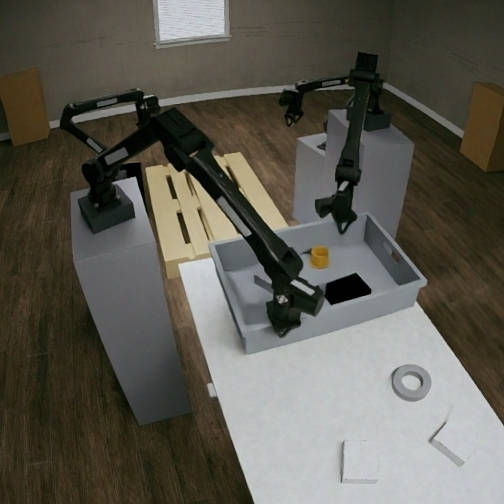

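>>> execute_actions:
  actions:
    - {"arm1":{"joints":{"joint1_rad":-1.033,"joint2_rad":2.281,"joint3_rad":1.417,"joint4_rad":-0.582,"joint6_rad":-0.705}},"arm2":{"joints":{"joint1_rad":0.59,"joint2_rad":2.35,"joint3_rad":1.447,"joint4_rad":-0.556,"joint5_rad":0.02,"joint6_rad":0.795}}}
  cameras: []

>>> execute_actions:
  actions:
    - {"arm1":{"joints":{"joint1_rad":-0.85,"joint2_rad":2.198,"joint3_rad":1.183,"joint4_rad":-0.433,"joint6_rad":-0.524}},"arm2":{"joints":{"joint1_rad":0.422,"joint2_rad":2.262,"joint3_rad":1.18,"joint4_rad":-0.378,"joint6_rad":0.625}}}
  cameras: []

Scene clock: 65.33 s.
Joint torques (N m, as the arm reports them, + toward a larger angle): arm1=[  0.33 -31.25   7.47   1.41   0.88  -0.13] | arm2=[  1.28 -28.27   7.17  -0.05   1.11   0.05] | arm3=[-2.27 -6.78  8.26  1.07  0.15 -0.04] | arm4=[ 1.96 -3.15 11.47  0.25 -0.31 -0.18]
Motor temperatures (°C, as the motors report them): arm1=[20 28 31 20 19 21] | arm2=[20 27 26 22 23 21] | arm3=[23 23 27 23 21 22] | arm4=[23 21 28 21 21 22]
arm1.joint_positions: joint1_rad=-1.047 joint2_rad=+2.380 joint3_rad=+1.387 joint4_rad=-0.604 joint5_rad=-0.025 joint6_rad=-0.693 gripper_m=+0.012
arm1.joint_status: all done
arm1.hand: x=-0.6809 y=+0.3060 z=+0.8441 quat_wxyz=(-0.013, -0.715, -0.698, -0.015) (m; scene frame)
arm2.joint_positions: joint1_rad=+0.577 joint2_rad=+2.450 joint3_rad=+1.434 joint4_rad=-0.556 joint5_rad=-0.003 joint6_rad=+0.795 gripper_m=+0.013
arm2.joint_status: all done
arm2.hand: x=-0.3255 y=-0.0756 z=+0.8597 quat_wxyz=(+0.005, +0.703, -0.711, -0.006) (m; scene frame)
arm3.joint_positions: joint1_rad=-0.690 joint2_rad=+0.910 joint3_rad=+0.745 joint4_rad=-1.204 joint5_rad=-0.002 joint6_rad=+0.700 gripper_m=+0.085
arm3.joint_status: not commanded
arm3.hand: x=+0.6566 y=-0.3290 z=+0.7952 quat_wxyz=(-0.051, +0.350, -0.932, -0.082) (m; scene frame)
arm4.joint_positions: joint1_rad=+0.291 joint2_rad=+0.900 joint3_rad=+0.896 joint4_rad=-1.490 joint5_rad=+0.004 joint6_rad=-0.254 gripper_m=+0.075
arm4.joint_status: not commanded
arm4.hand: x=+0.7160 y=+0.5122 z=+0.8339 quat_wxyz=(-0.025, -0.567, -0.823, +0.035) (m; scene frame)
pictures: none
No camera images: the call's "cameras" was empty. Leave "cameras" out to get every camera's image.

Scene clock: 66.57 s.
Joint torques (N m, as the arm reports them, + toward a larger angle): arm1=[  0.1  -27.13   7.13   1.17   0.77  -0.25] | arm2=[  1.27 -24.73   6.01  -0.1    1.24  -0.03] | arm3=[-2.24 -6.64  8.25  1.03  0.18 -0.01] | arm4=[ 1.96 -3.16 11.47  0.25 -0.31 -0.18]
Motor temperatures (°C, as the motors report them): arm1=[20 28 31 20 19 21] | arm2=[20 27 26 22 24 21] | arm3=[23 23 27 23 21 22] | arm4=[23 21 28 21 21 22]
arm1.joint_positions: joint1_rad=-0.859 joint2_rad=+2.278 joint3_rad=+1.143 joint4_rad=-0.447 joint5_rad=-0.023 joint6_rad=-0.500 gripper_m=+0.012
arm1.joint_status: all done
arm1.hand: x=-0.5640 y=+0.3048 z=+0.8497 quat_wxyz=(-0.011, -0.717, -0.697, -0.009) (m; scene frame)
arm2.joint_positions: joint1_rad=+0.408 joint2_rad=+2.349 joint3_rad=+1.163 joint4_rad=-0.376 joint5_rad=-0.006 joint6_rad=+0.632 gripper_m=+0.013
arm2.joint_status: all done
arm2.hand: x=-0.2099 y=-0.0778 z=+0.8613 quat_wxyz=(+0.006, +0.701, -0.713, -0.011) (m; scene frame)
arm3.joint_positions: joint1_rad=-0.690 joint2_rad=+0.910 joint3_rad=+0.745 joint4_rad=-1.204 joint5_rad=-0.002 joint6_rad=+0.700 gripper_m=+0.085
arm3.joint_status: not commanded
arm3.hand: x=+0.6566 y=-0.3290 z=+0.7952 quat_wxyz=(-0.051, +0.350, -0.932, -0.082) (m; scene frame)
arm4.joint_positions: joint1_rad=+0.291 joint2_rad=+0.900 joint3_rad=+0.896 joint4_rad=-1.490 joint5_rad=+0.004 joint6_rad=-0.254 gripper_m=+0.075
arm4.joint_status: not commanded
arm4.hand: x=+0.7160 y=+0.5122 z=+0.8339 quat_wxyz=(-0.025, -0.567, -0.823, +0.035) (m; scene frame)
pictures: none
No camera images: the call's "cameras" was empty. Leave "cameras" out to get every camera's image.

>>> execute_actions:
  actions:
    - {"arm1":{"joints":{"joint1_rad":-0.62,"joint2_rad":2.158,"joint3_rad":1.042,"joint4_rad":-0.33,"joint6_rad":-0.30}},"arm2":{"joints":{"joint1_rad":0.183,"joint2_rad":2.225,"joint3_rad":1.007,"joint4_rad":-0.243,"joint6_rad":0.38}}}
  cameras: []

>>> execute_actions:
  actions:
    - {"arm1":{"joints":{"joint1_rad":-0.316,"joint2_rad":2.146,"joint3_rad":0.984,"joint4_rad":-0.295,"joint6_rad":0.005}},"arm2":{"joints":{"joint1_rad":-0.14,"joint2_rad":2.2,"joint3_rad":0.915,"joint4_rad":-0.173,"joint6_rad":0.062}}}
  cameras: []

>>> execute_actions:
  actions:
    - {"arm1":{"joints":{"joint1_rad":-0.036,"joint2_rad":2.235,"joint3_rad":1.07,"joint4_rad":-0.31,"joint6_rad":0.295}},"arm2":{"joints":{"joint1_rad":-0.445,"joint2_rad":2.285,"joint3_rad":0.98,"joint4_rad":-0.165,"joint6_rad":-0.24}}}
  cameras: ["cam_high"]

Scene clock: 76.80 s.
Joint torques (N m, as the arm reports them, + toward a larger angle): arm1=[ -0.09 -24.86   6.34   1.26   0.55  -0.15] | arm2=[  1.41 -22.3    4.57  -0.02   1.33   0.09] | arm3=[-2.15 -6.74  8.25  1.07  0.16 -0.03] | arm4=[ 1.97 -3.14 11.48  0.25 -0.32 -0.18]
Motor temperatures (°C, as the motors report them): arm1=[20 27 31 20 20 21] | arm2=[20 27 26 22 24 21] | arm3=[23 23 27 23 21 22] | arm4=[23 21 28 21 21 22]
arm1.joint_positions: joint1_rad=-0.630 joint2_rad=+2.230 joint3_rad=+1.006 joint4_rad=-0.346 joint5_rad=-0.016 joint6_rad=-0.288 gripper_m=+0.012
arm1.joint_status: all done
arm1.hand: x=-0.4527 y=+0.3003 z=+0.8511 quat_wxyz=(-0.009, -0.711, -0.703, -0.004) (m; scene frame)
arm2.joint_positions: joint1_rad=+0.168 joint2_rad=+2.304 joint3_rad=+0.991 joint4_rad=-0.242 joint5_rad=-0.009 joint6_rad=+0.376 gripper_m=+0.013
arm2.joint_status: all done
arm2.hand: x=-0.0890 y=-0.0735 z=+0.8585 quat_wxyz=(+0.004, +0.706, -0.708, -0.016) (m; scene frame)
arm3.joint_positions: joint1_rad=-0.690 joint2_rad=+0.910 joint3_rad=+0.745 joint4_rad=-1.204 joint5_rad=-0.002 joint6_rad=+0.700 gripper_m=+0.085
arm3.joint_status: not commanded
arm3.hand: x=+0.6566 y=-0.3290 z=+0.7952 quat_wxyz=(-0.051, +0.350, -0.932, -0.082) (m; scene frame)
arm4.joint_positions: joint1_rad=+0.291 joint2_rad=+0.900 joint3_rad=+0.896 joint4_rad=-1.490 joint5_rad=+0.004 joint6_rad=-0.254 gripper_m=+0.075
arm4.joint_status: not commanded
arm4.hand: x=+0.7160 y=+0.5122 z=+0.8339 quat_wxyz=(-0.025, -0.567, -0.823, +0.035) (m; scene frame)
pictures: none
No camera images: the call's "cameras" was empty. Leave "cameras" out to get every camera's image.

Scene clock: 78.07 s.
Joint torques (N m, as the arm reports them, + toward a larger angle): arm1=[  0.14 -24.54   5.05   1.07   0.68  -0.08] | arm2=[  1.83 -21.11   3.65   0.23   1.25   0.27] | arm3=[-2.16 -6.49  8.33  1.    0.18 -0.02] | arm4=[ 1.96 -3.16 11.47  0.25 -0.31 -0.17]
Motor temperatures (°C, as the motors report them): arm1=[20 27 31 20 20 21] | arm2=[20 27 26 22 24 21] | arm3=[23 23 27 23 21 22] | arm4=[23 21 28 21 21 22]
arm1.joint_positions: joint1_rad=-0.322 joint2_rad=+2.219 joint3_rad=+0.959 joint4_rad=-0.305 joint5_rad=-0.019 joint6_rad=+0.015 gripper_m=+0.012
arm1.joint_status: all done
arm1.hand: x=-0.3196 y=+0.2964 z=+0.8500 quat_wxyz=(-0.010, -0.709, -0.705, -0.005) (m; scene frame)
arm2.joint_positions: joint1_rad=-0.160 joint2_rad=+2.277 joint3_rad=+0.903 joint4_rad=-0.177 joint5_rad=-0.008 joint6_rad=+0.042 gripper_m=+0.013
arm2.joint_status: all done
arm2.hand: x=+0.0489 y=-0.0724 z=+0.8594 quat_wxyz=(-0.001, +0.708, -0.706, -0.016) (m; scene frame)
arm3.joint_positions: joint1_rad=-0.690 joint2_rad=+0.910 joint3_rad=+0.745 joint4_rad=-1.204 joint5_rad=-0.002 joint6_rad=+0.700 gripper_m=+0.085
arm3.joint_status: not commanded
arm3.hand: x=+0.6566 y=-0.3290 z=+0.7952 quat_wxyz=(-0.051, +0.350, -0.932, -0.082) (m; scene frame)
arm4.joint_positions: joint1_rad=+0.291 joint2_rad=+0.900 joint3_rad=+0.896 joint4_rad=-1.490 joint5_rad=+0.004 joint6_rad=-0.254 gripper_m=+0.075
arm4.joint_status: not commanded
arm4.hand: x=+0.7160 y=+0.5122 z=+0.8339 quat_wxyz=(-0.025, -0.567, -0.823, +0.035) (m; scene frame)
pictures: none
No camera images: the call's "cameras" was empty. Leave "cameras" out to get every camera's image.

Scene clock: 79.37 s.
Joint torques (N m, as the arm reports them, + toward a larger angle): arm1=[ -0.65 -23.89   6.34   0.56   0.83  -0.17] | arm2=[  2.05 -18.96   4.97   0.55   1.12   0.21] | arm3=[-2.05 -6.53  8.2   0.99  0.2   0.  ] | arm4=[ 1.96 -3.15 11.47  0.25 -0.31 -0.17]
Motor temperatures (°C, as the motors report them): arm1=[20 27 31 20 20 21] | arm2=[20 27 25 22 24 21] | arm3=[23 23 27 23 21 22] | arm4=[23 21 28 21 21 22]
arm1.joint_positions: joint1_rad=-0.036 joint2_rad=+2.287 joint3_rad=+1.031 joint4_rad=-0.306 joint5_rad=-0.022 joint6_rad=+0.311 gripper_m=+0.012
arm1.joint_status: all done
arm1.hand: x=-0.1943 y=+0.2970 z=+0.8309 quat_wxyz=(-0.011, -0.713, -0.701, -0.008) (m; scene frame)
arm2.joint_positions: joint1_rad=-0.467 joint2_rad=+2.325 joint3_rad=+0.953 joint4_rad=-0.177 joint5_rad=-0.006 joint6_rad=-0.255 gripper_m=+0.013
arm2.joint_status: all done
arm2.hand: x=+0.1732 y=-0.0731 z=+0.8434 quat_wxyz=(-0.005, +0.705, -0.709, -0.014) (m; scene frame)
arm3.joint_positions: joint1_rad=-0.690 joint2_rad=+0.910 joint3_rad=+0.745 joint4_rad=-1.204 joint5_rad=-0.002 joint6_rad=+0.700 gripper_m=+0.085
arm3.joint_status: not commanded
arm3.hand: x=+0.6566 y=-0.3290 z=+0.7952 quat_wxyz=(-0.051, +0.350, -0.932, -0.082) (m; scene frame)
arm4.joint_positions: joint1_rad=+0.291 joint2_rad=+0.900 joint3_rad=+0.896 joint4_rad=-1.490 joint5_rad=+0.004 joint6_rad=-0.254 gripper_m=+0.075
arm4.joint_status: not commanded
arm4.hand: x=+0.7160 y=+0.5122 z=+0.8339 quat_wxyz=(-0.025, -0.567, -0.823, +0.035) (m; scene frame)
pictures: cam_high
Images, in order (width x height): cam_high 504x504.

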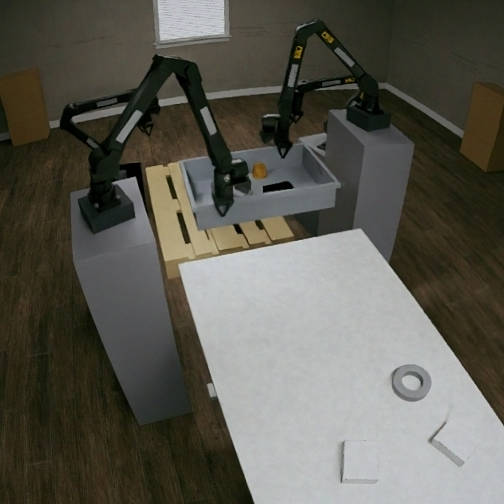

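>>> execute_actions:
  actions:
    - {"arm1":{"joints":{"joint1_rad":0.2,"joint2_rad":2.376,"joint3_rad":1.265,"joint4_rad":-0.365,"joint6_rad":0.545}},"arm2":{"joints":{"joint1_rad":-0.72,"joint2_rad":2.418,"joint3_rad":1.156,"joint4_rad":-0.215,"joint6_rad":-0.515}}}
  cameras: []

>>> execute_actions:
  actions:
    - {"arm1":{"joints":{"joint1_rad":0.385,"joint2_rad":2.54,"joint3_rad":1.558,"joint4_rad":-0.485,"joint6_rad":0.735}},"arm2":{"joints":{"joint1_rad":-0.925,"joint2_rad":2.565,"joint3_rad":1.43,"joint4_rad":-0.345,"joint6_rad":-0.72}}}
  cameras: []

>>> execute_actions:
  actions:
    - {"arm1":{"joints":{"joint1_rad":0.498,"joint2_rad":2.634,"joint3_rad":1.745,"joint4_rad":-0.58,"joint6_rad":0.84}},"arm2":{"joints":{"joint1_rad":-1.006,"joint2_rad":2.69,"joint3_rad":1.74,"joint4_rad":-0.525,"joint6_rad":-0.81}}}
  cameras: []

Scene clock: 89.80 s.
Joint torques (N m, as the arm reports them, + toward a larger angle): arm1=[ -1.21 -27.33   5.34   0.23   0.79  -0.19] | arm2=[  1.4  -22.15   4.12   0.3    1.24  -0.01] | arm3=[-2.57 -6.71  8.2   1.01  0.16 -0.03] | arm4=[ 1.97 -3.19 11.48  0.24 -0.31 -0.18]
Motor temperatures (°C, as the motors report them): arm1=[20 27 30 20 20 21] | arm2=[20 26 25 22 24 21] | arm3=[23 23 27 23 21 22] | arm4=[23 21 28 21 20 22]
arm1.joint_positions: joint1_rad=+0.206 joint2_rad=+2.451 joint3_rad=+1.242 joint4_rad=-0.352 joint5_rad=-0.021 joint6_rad=+0.563 gripper_m=+0.012
arm1.joint_status: all done
arm1.hand: x=-0.0704 y=+0.2955 z=+0.7851 quat_wxyz=(-0.009, -0.716, -0.698, -0.009) (m; scene frame)
arm2.joint_positions: joint1_rad=-0.734 joint2_rad=+2.477 joint3_rad=+1.142 joint4_rad=-0.222 joint5_rad=-0.009 joint6_rad=-0.510 gripper_m=+0.013
arm2.joint_status: all done
arm2.hand: x=+0.2952 y=-0.0772 z=+0.7954 quat_wxyz=(-0.002, +0.701, -0.713, -0.013) (m; scene frame)
arm3.joint_positions: joint1_rad=-0.690 joint2_rad=+0.910 joint3_rad=+0.745 joint4_rad=-1.204 joint5_rad=-0.002 joint6_rad=+0.700 gripper_m=+0.085
arm3.joint_status: not commanded
arm3.hand: x=+0.6566 y=-0.3290 z=+0.7952 quat_wxyz=(-0.051, +0.350, -0.932, -0.082) (m; scene frame)
arm4.joint_positions: joint1_rad=+0.291 joint2_rad=+0.900 joint3_rad=+0.896 joint4_rad=-1.490 joint5_rad=+0.004 joint6_rad=-0.254 gripper_m=+0.075
arm4.joint_status: not commanded
arm4.hand: x=+0.7160 y=+0.5122 z=+0.8339 quat_wxyz=(-0.025, -0.567, -0.823, +0.035) (m; scene frame)
pictures: none
No camera images: the call's "cameras" was empty. Leave "cameras" out to get every camera's image.

Scene clock: 91.07 s.
Joint torques (N m, as the arm reports them, + toward a larger angle): arm1=[ -1.   -31.13   6.96  -0.19   0.71  -0.26] | arm2=[  0.73 -23.73   6.09   0.4    1.06  -0.2 ] | arm3=[-1.97 -6.71  8.2   1.06  0.17 -0.03] | arm4=[ 1.95 -3.16 11.48  0.25 -0.32 -0.17]
Motor temperatures (°C, as the motors report them): arm1=[20 27 30 20 20 21] | arm2=[20 26 25 22 24 21] | arm3=[23 23 27 23 21 22] | arm4=[23 21 28 21 20 22]
arm1.joint_positions: joint1_rad=+0.391 joint2_rad=+2.617 joint3_rad=+1.527 joint4_rad=-0.459 joint5_rad=-0.018 joint6_rad=+0.758 gripper_m=+0.012
arm1.joint_status: all done
arm1.hand: x=+0.0498 y=+0.2956 z=+0.7462 quat_wxyz=(-0.013, -0.720, -0.694, -0.009) (m; scene frame)
arm2.joint_positions: joint1_rad=-0.931 joint2_rad=+2.613 joint3_rad=+1.407 joint4_rad=-0.355 joint5_rad=-0.005 joint6_rad=-0.698 gripper_m=+0.012
arm2.joint_status: all done
arm2.hand: x=+0.4124 y=-0.0793 z=+0.7603 quat_wxyz=(-0.001, +0.697, -0.717, -0.009) (m; scene frame)
arm3.joint_positions: joint1_rad=-0.690 joint2_rad=+0.910 joint3_rad=+0.745 joint4_rad=-1.204 joint5_rad=-0.002 joint6_rad=+0.700 gripper_m=+0.085
arm3.joint_status: not commanded
arm3.hand: x=+0.6566 y=-0.3290 z=+0.7952 quat_wxyz=(-0.051, +0.350, -0.932, -0.082) (m; scene frame)
arm4.joint_positions: joint1_rad=+0.291 joint2_rad=+0.900 joint3_rad=+0.896 joint4_rad=-1.490 joint5_rad=+0.004 joint6_rad=-0.254 gripper_m=+0.075
arm4.joint_status: not commanded
arm4.hand: x=+0.7160 y=+0.5122 z=+0.8339 quat_wxyz=(-0.025, -0.567, -0.823, +0.035) (m; scene frame)
pictures: none
No camera images: the call's "cameras" was empty. Leave "cameras" out to get every camera's image.

Scene clock: 92.27 s.
Joint torques (N m, as the arm reports them, + toward a larger angle): arm1=[ -0.77 -32.08   8.3   -0.41   0.39  -0.16] | arm2=[ -0.45 -25.79   9.99   0.1    1.2   -0.27] | arm3=[-2.35 -6.62  8.24  0.92  0.18 -0.04] | arm4=[ 1.97 -3.15 11.48  0.25 -0.31 -0.17]
Motor temperatures (°C, as the motors report them): arm1=[20 27 30 20 20 21] | arm2=[20 26 25 22 24 21] | arm3=[23 23 27 23 21 22] | arm4=[23 21 28 21 20 22]
arm1.joint_positions: joint1_rad=+0.496 joint2_rad=+2.712 joint3_rad=+1.705 joint4_rad=-0.549 joint5_rad=-0.010 joint6_rad=+0.855 gripper_m=+0.012
arm1.joint_status: all done
arm1.hand: x=+0.1182 y=+0.3119 z=+0.7270 quat_wxyz=(-0.009, -0.717, -0.697, -0.006) (m; scene frame)
arm2.joint_positions: joint1_rad=-1.002 joint2_rad=+2.737 joint3_rad=+1.690 joint4_rad=-0.529 joint5_rad=-0.008 joint6_rad=-0.780 gripper_m=+0.012
arm2.joint_status: all done
arm2.hand: x=+0.4843 y=-0.0589 z=+0.7399 quat_wxyz=(+0.006, +0.702, -0.712, -0.011) (m; scene frame)
arm3.joint_positions: joint1_rad=-0.690 joint2_rad=+0.910 joint3_rad=+0.745 joint4_rad=-1.204 joint5_rad=-0.002 joint6_rad=+0.700 gripper_m=+0.085
arm3.joint_status: not commanded
arm3.hand: x=+0.6566 y=-0.3290 z=+0.7952 quat_wxyz=(-0.051, +0.350, -0.932, -0.082) (m; scene frame)
arm4.joint_positions: joint1_rad=+0.291 joint2_rad=+0.900 joint3_rad=+0.896 joint4_rad=-1.490 joint5_rad=+0.004 joint6_rad=-0.254 gripper_m=+0.075
arm4.joint_status: not commanded
arm4.hand: x=+0.7160 y=+0.5122 z=+0.8339 quat_wxyz=(-0.025, -0.567, -0.823, +0.035) (m; scene frame)
pictures: none
No camera images: the call's "cameras" was empty. Leave "cameras" out to get every camera's image.

>>> execute_actions:
  actions:
    - {"arm1":{"joints":{"joint1_rad":0.607,"joint2_rad":2.738,"joint3_rad":2.0,"joint4_rad":-0.715,"joint6_rad":0.945}},"arm2":{"joints":{"joint1_rad":-1.07,"joint2_rad":2.848,"joint3_rad":2.12,"joint4_rad":-0.735,"joint6_rad":-0.87}},"arm3":{"joints":{"joint1_rad":0.15,"joint2_rad":1.22,"joint3_rad":1.035,"joint4_rad":-1.35,"joint6_rad":0.715}}}
  cameras: []

>>> execute_actions:
  actions:
    - {"arm3":{"joints":{"joint2_rad":1.69,"joint3_rad":1.575,"joint4_rad":-1.41}},"arm4":{"joints":{"joint1_rad":-0.105,"joint2_rad":1.49,"joint3_rad":1.36,"joint4_rad":-1.41,"joint6_rad":-0.27}}}
  cameras: ["arm4_cam_wrist","arm3_cam_wrist"]

Scene clock: 102.67 s.
Joint torques (N m, as the arm reports them, + toward a larger angle): arm1=[ -0.21 -34.1   10.13  -0.46   0.29  -0.2 ] | arm2=[ -0.65 -28.13  13.77   0.04   1.32  -0.34] | arm3=[ -1.43 -11.55  10.61  -0.09   0.11  -0.03] | arm4=[ 1.99 -3.16 11.48  0.25 -0.31 -0.17]
Motor temperatures (°C, as the motors report them): arm1=[20 28 31 20 20 21] | arm2=[20 27 26 22 24 21] | arm3=[23 23 27 23 21 22] | arm4=[23 21 28 21 20 22]
arm1.joint_positions: joint1_rad=+0.600 joint2_rad=+2.822 joint3_rad=+1.945 joint4_rad=-0.683 joint5_rad=-0.006 joint6_rad=+0.964 gripper_m=+0.012
arm1.joint_status: all done
arm1.hand: x=+0.1955 y=+0.3315 z=+0.7148 quat_wxyz=(-0.006, -0.719, -0.695, -0.004) (m; scene frame)
arm2.joint_positions: joint1_rad=-1.063 joint2_rad=+2.895 joint3_rad=+2.046 joint4_rad=-0.738 joint5_rad=-0.011 joint6_rad=-0.835 gripper_m=+0.012
arm2.joint_status: all done
arm2.hand: x=+0.5594 y=-0.0404 z=+0.7231 quat_wxyz=(+0.011, +0.700, -0.714, -0.013) (m; scene frame)
arm3.joint_positions: joint1_rad=+0.143 joint2_rad=+1.226 joint3_rad=+0.991 joint4_rad=-1.339 joint5_rad=+0.000 joint6_rad=+0.702 gripper_m=+0.085
arm3.joint_status: all done
arm3.hand: x=+0.4089 y=-0.3392 z=+0.8008 quat_wxyz=(+0.001, +0.699, -0.715, +0.008) (m; scene frame)
arm4.joint_positions: joint1_rad=+0.291 joint2_rad=+0.900 joint3_rad=+0.896 joint4_rad=-1.490 joint5_rad=+0.004 joint6_rad=-0.254 gripper_m=+0.075
arm4.joint_status: not commanded
arm4.hand: x=+0.7160 y=+0.5122 z=+0.8339 quat_wxyz=(-0.025, -0.567, -0.823, +0.035) (m; scene frame)
pictures: none
No camera images: the call's "cameras" was empty. Leave "cameras" out to get every camera's image.

Scene clock: 104.00 s.
Joint torques (N m, as the arm reports them, + toward a larger angle): arm1=[ -0.01 -34.49  10.31  -0.45   0.29  -0.19] | arm2=[ -0.55 -28.07  13.83   0.02   1.32  -0.33] | arm3=[ -0.87 -20.03  11.52   0.1    0.11  -0.03] | arm4=[  1.47 -11.43  14.76   0.65  -0.22  -0.16]
Motor temperatures (°C, as the motors report them): arm1=[20 28 31 20 20 21] | arm2=[20 27 26 22 24 21] | arm3=[23 23 27 23 21 22] | arm4=[23 21 29 21 20 22]
arm1.joint_positions: joint1_rad=+0.600 joint2_rad=+2.822 joint3_rad=+1.945 joint4_rad=-0.683 joint5_rad=-0.006 joint6_rad=+0.964 gripper_m=+0.012
arm1.joint_status: not commanded
arm1.hand: x=+0.1955 y=+0.3315 z=+0.7148 quat_wxyz=(-0.006, -0.719, -0.695, -0.004) (m; scene frame)
arm2.joint_positions: joint1_rad=-1.063 joint2_rad=+2.895 joint3_rad=+2.046 joint4_rad=-0.738 joint5_rad=-0.011 joint6_rad=-0.835 gripper_m=+0.012
arm2.joint_status: not commanded
arm2.hand: x=+0.5594 y=-0.0404 z=+0.7231 quat_wxyz=(+0.011, +0.700, -0.714, -0.013) (m; scene frame)
arm3.joint_positions: joint1_rad=+0.143 joint2_rad=+1.700 joint3_rad=+1.520 joint4_rad=-1.404 joint5_rad=+0.000 joint6_rad=+0.702 gripper_m=+0.085
arm3.joint_status: all done
arm3.hand: x=+0.2942 y=-0.1976 z=+0.8063 quat_wxyz=(+0.001, +0.699, -0.715, +0.013) (m; scene frame)
arm4.joint_positions: joint1_rad=-0.107 joint2_rad=+1.494 joint3_rad=+1.321 joint4_rad=-1.416 joint5_rad=+0.002 joint6_rad=-0.256 gripper_m=+0.075
arm4.joint_status: all done
arm4.hand: x=+0.5671 y=+0.3370 z=+0.8150 quat_wxyz=(+0.003, -0.718, -0.696, -0.003) (m; scene frame)
pictures: arm3_cam_wrist, arm4_cam_wrist
Images, in order (width x height): arm3_cam_wrist 504x504, arm4_cam_wrist 504x504.

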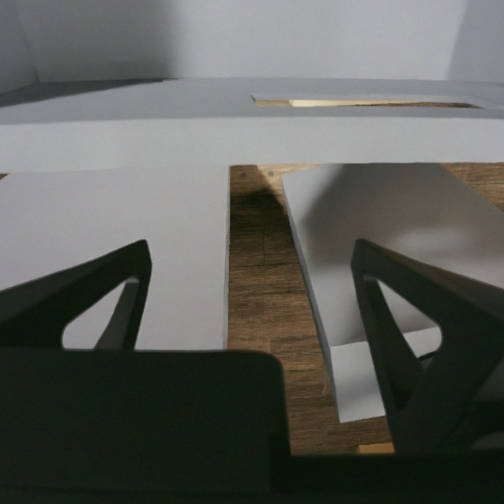

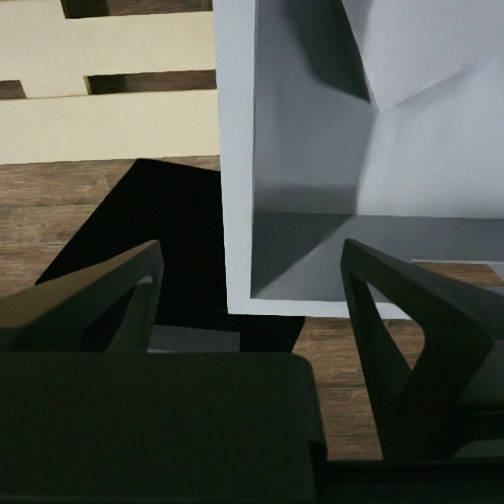

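>>> execute_actions:
  actions: []

Scene clock: 122.87 s.
Joint torques (N m, as the arm reports them, + toward a larger angle): arm1=[ -0.26 -34.35  10.3   -0.46   0.27  -0.19] | arm2=[ -0.54 -28.1   13.81   0.03   1.31  -0.33] | arm3=[ -1.04 -20.01  11.47   0.18   0.08  -0.03] | arm4=[  1.47 -11.17  14.74   0.65  -0.22  -0.16]
Motor temperatures (°C, as the motors report them): arm1=[20 29 32 20 19 21] | arm2=[20 27 28 22 25 21] | arm3=[23 23 29 23 21 22] | arm4=[23 22 30 21 20 22]
arm1.joint_positions: joint1_rad=+0.600 joint2_rad=+2.822 joint3_rad=+1.945 joint4_rad=-0.683 joint5_rad=-0.006 joint6_rad=+0.964 gripper_m=+0.012
arm1.joint_status: not commanded
arm1.hand: x=+0.1955 y=+0.3315 z=+0.7148 quat_wxyz=(-0.006, -0.719, -0.695, -0.004) (m; scene frame)
arm2.joint_positions: joint1_rad=-1.063 joint2_rad=+2.895 joint3_rad=+2.046 joint4_rad=-0.738 joint5_rad=-0.011 joint6_rad=-0.835 gripper_m=+0.012
arm2.joint_status: not commanded
arm2.hand: x=+0.5594 y=-0.0404 z=+0.7231 quat_wxyz=(+0.011, +0.700, -0.714, -0.013) (m; scene frame)
arm3.joint_positions: joint1_rad=+0.143 joint2_rad=+1.700 joint3_rad=+1.520 joint4_rad=-1.404 joint5_rad=+0.000 joint6_rad=+0.702 gripper_m=+0.085
arm3.joint_status: all done
arm3.hand: x=+0.2942 y=-0.1976 z=+0.8063 quat_wxyz=(+0.001, +0.699, -0.715, +0.013) (m; scene frame)
arm4.joint_positions: joint1_rad=-0.107 joint2_rad=+1.494 joint3_rad=+1.321 joint4_rad=-1.416 joint5_rad=+0.002 joint6_rad=-0.256 gripper_m=+0.075
arm4.joint_status: all done
arm4.hand: x=+0.5671 y=+0.3370 z=+0.8150 quat_wxyz=(+0.003, -0.718, -0.696, -0.003) (m; scene frame)
pictures: arm1_cam_wrist, arm2_cam_wrist, arm3_cam_wrist, arm4_cam_wrist, cam_high
Images, in order (width x height): arm1_cam_wrist 504x504, arm2_cam_wrist 504x504, arm3_cam_wrist 504x504, arm4_cam_wrist 504x504, cam_high 504x504.

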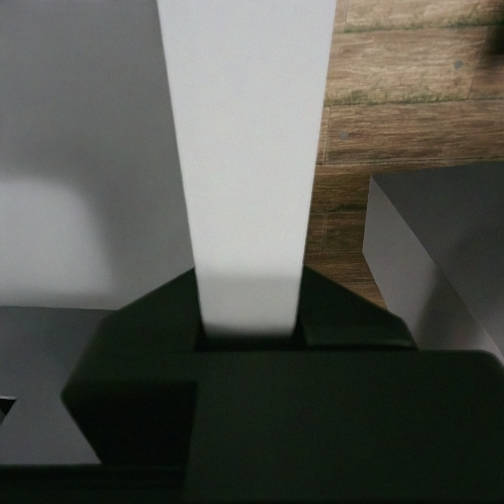

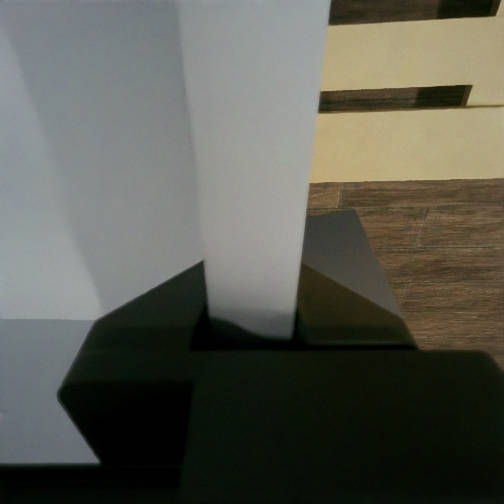

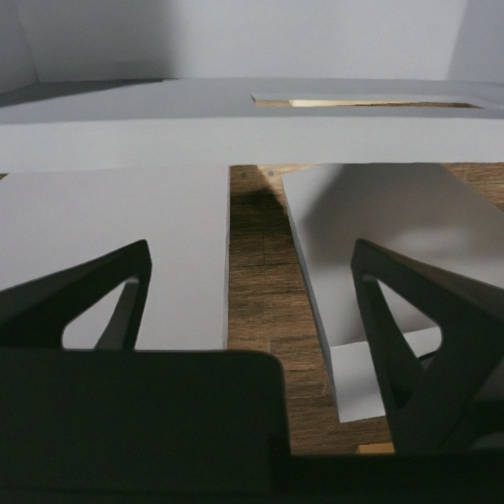

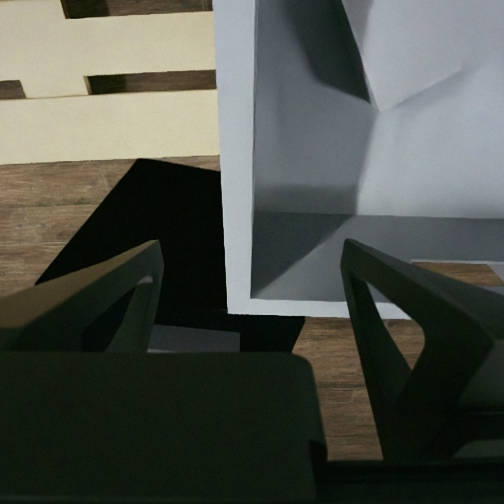

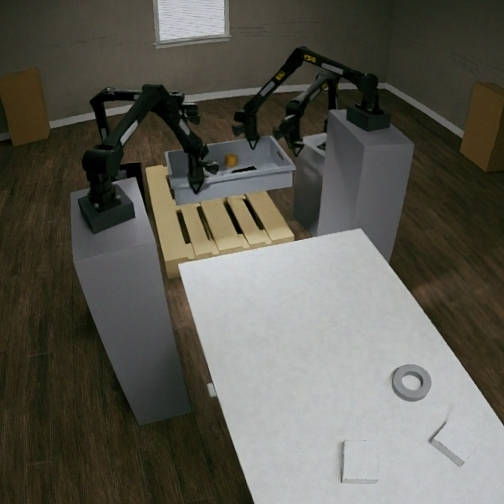

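>>> execute_actions:
  actions:
    - {"arm3":{"joints":{"joint2_rad":1.955,"joint3_rad":2.005,"joint4_rad":-1.54}},"arm4":{"joints":{"joint1_rad":-0.075,"joint2_rad":1.575,"joint3_rad":1.11,"joint4_rad":-1.08,"joint6_rad":-0.24}}}
  cameras: ["arm4_cam_wrist","arm3_cam_wrist"]

Scene clock: 129.57 s.
Joint torques (N m, as the arm reports them, + toward a larger angle): arm1=[ -0.05 -34.3   10.17  -0.46   0.21  -0.22] | arm2=[ -0.47 -28.18  13.81   0.08   1.41  -0.35] | arm3=[ -0.88 -24.31  11.43   0.     0.11  -0.05] | arm4=[  1.87 -11.29  10.98   0.94  -0.22   0.13]
Motor temperatures (°C, as the motors report them): arm1=[20 30 33 20 19 21] | arm2=[20 28 29 22 25 21] | arm3=[23 23 29 23 21 22] | arm4=[23 22 30 21 20 22]
arm1.joint_positions: joint1_rad=+0.600 joint2_rad=+2.822 joint3_rad=+1.945 joint4_rad=-0.684 joint5_rad=-0.004 joint6_rad=+0.965 gripper_m=+0.012
arm1.joint_status: not commanded
arm1.hand: x=+0.1952 y=+0.3312 z=+0.7148 quat_wxyz=(-0.006, -0.719, -0.695, -0.003) (m; scene frame)
arm2.joint_positions: joint1_rad=-1.063 joint2_rad=+2.896 joint3_rad=+2.046 joint4_rad=-0.740 joint5_rad=-0.013 joint6_rad=-0.834 gripper_m=+0.012
arm2.joint_status: not commanded
arm2.hand: x=+0.5586 y=-0.0411 z=+0.7224 quat_wxyz=(+0.012, +0.699, -0.715, -0.014) (m; scene frame)
arm3.joint_positions: joint1_rad=+0.143 joint2_rad=+1.964 joint3_rad=+1.954 joint4_rad=-1.530 joint5_rad=-0.001 joint6_rad=+0.702 gripper_m=+0.085
arm3.joint_status: all done
arm3.hand: x=+0.2256 y=-0.1131 z=+0.8257 quat_wxyz=(-0.001, +0.699, -0.715, -0.008) (m; scene frame)
arm4.joint_positions: joint1_rad=-0.082 joint2_rad=+1.577 joint3_rad=+1.098 joint4_rad=-1.093 joint5_rad=+0.002 joint6_rad=-0.256 gripper_m=+0.075
arm4.joint_status: all done
arm4.hand: x=+0.5773 y=+0.3345 z=+0.6999 quat_wxyz=(-0.001, -0.710, -0.704, +0.004) (m; scene frame)
pictures: arm3_cam_wrist, arm4_cam_wrist
Images, in order (width x height): arm3_cam_wrist 504x504, arm4_cam_wrist 504x504.

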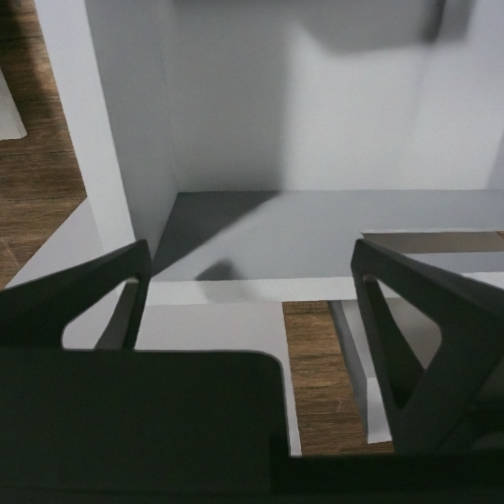

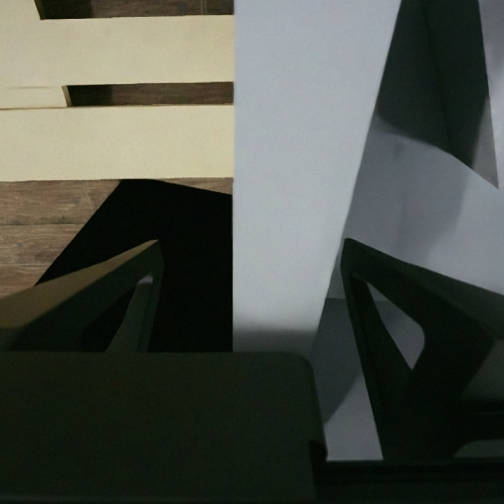

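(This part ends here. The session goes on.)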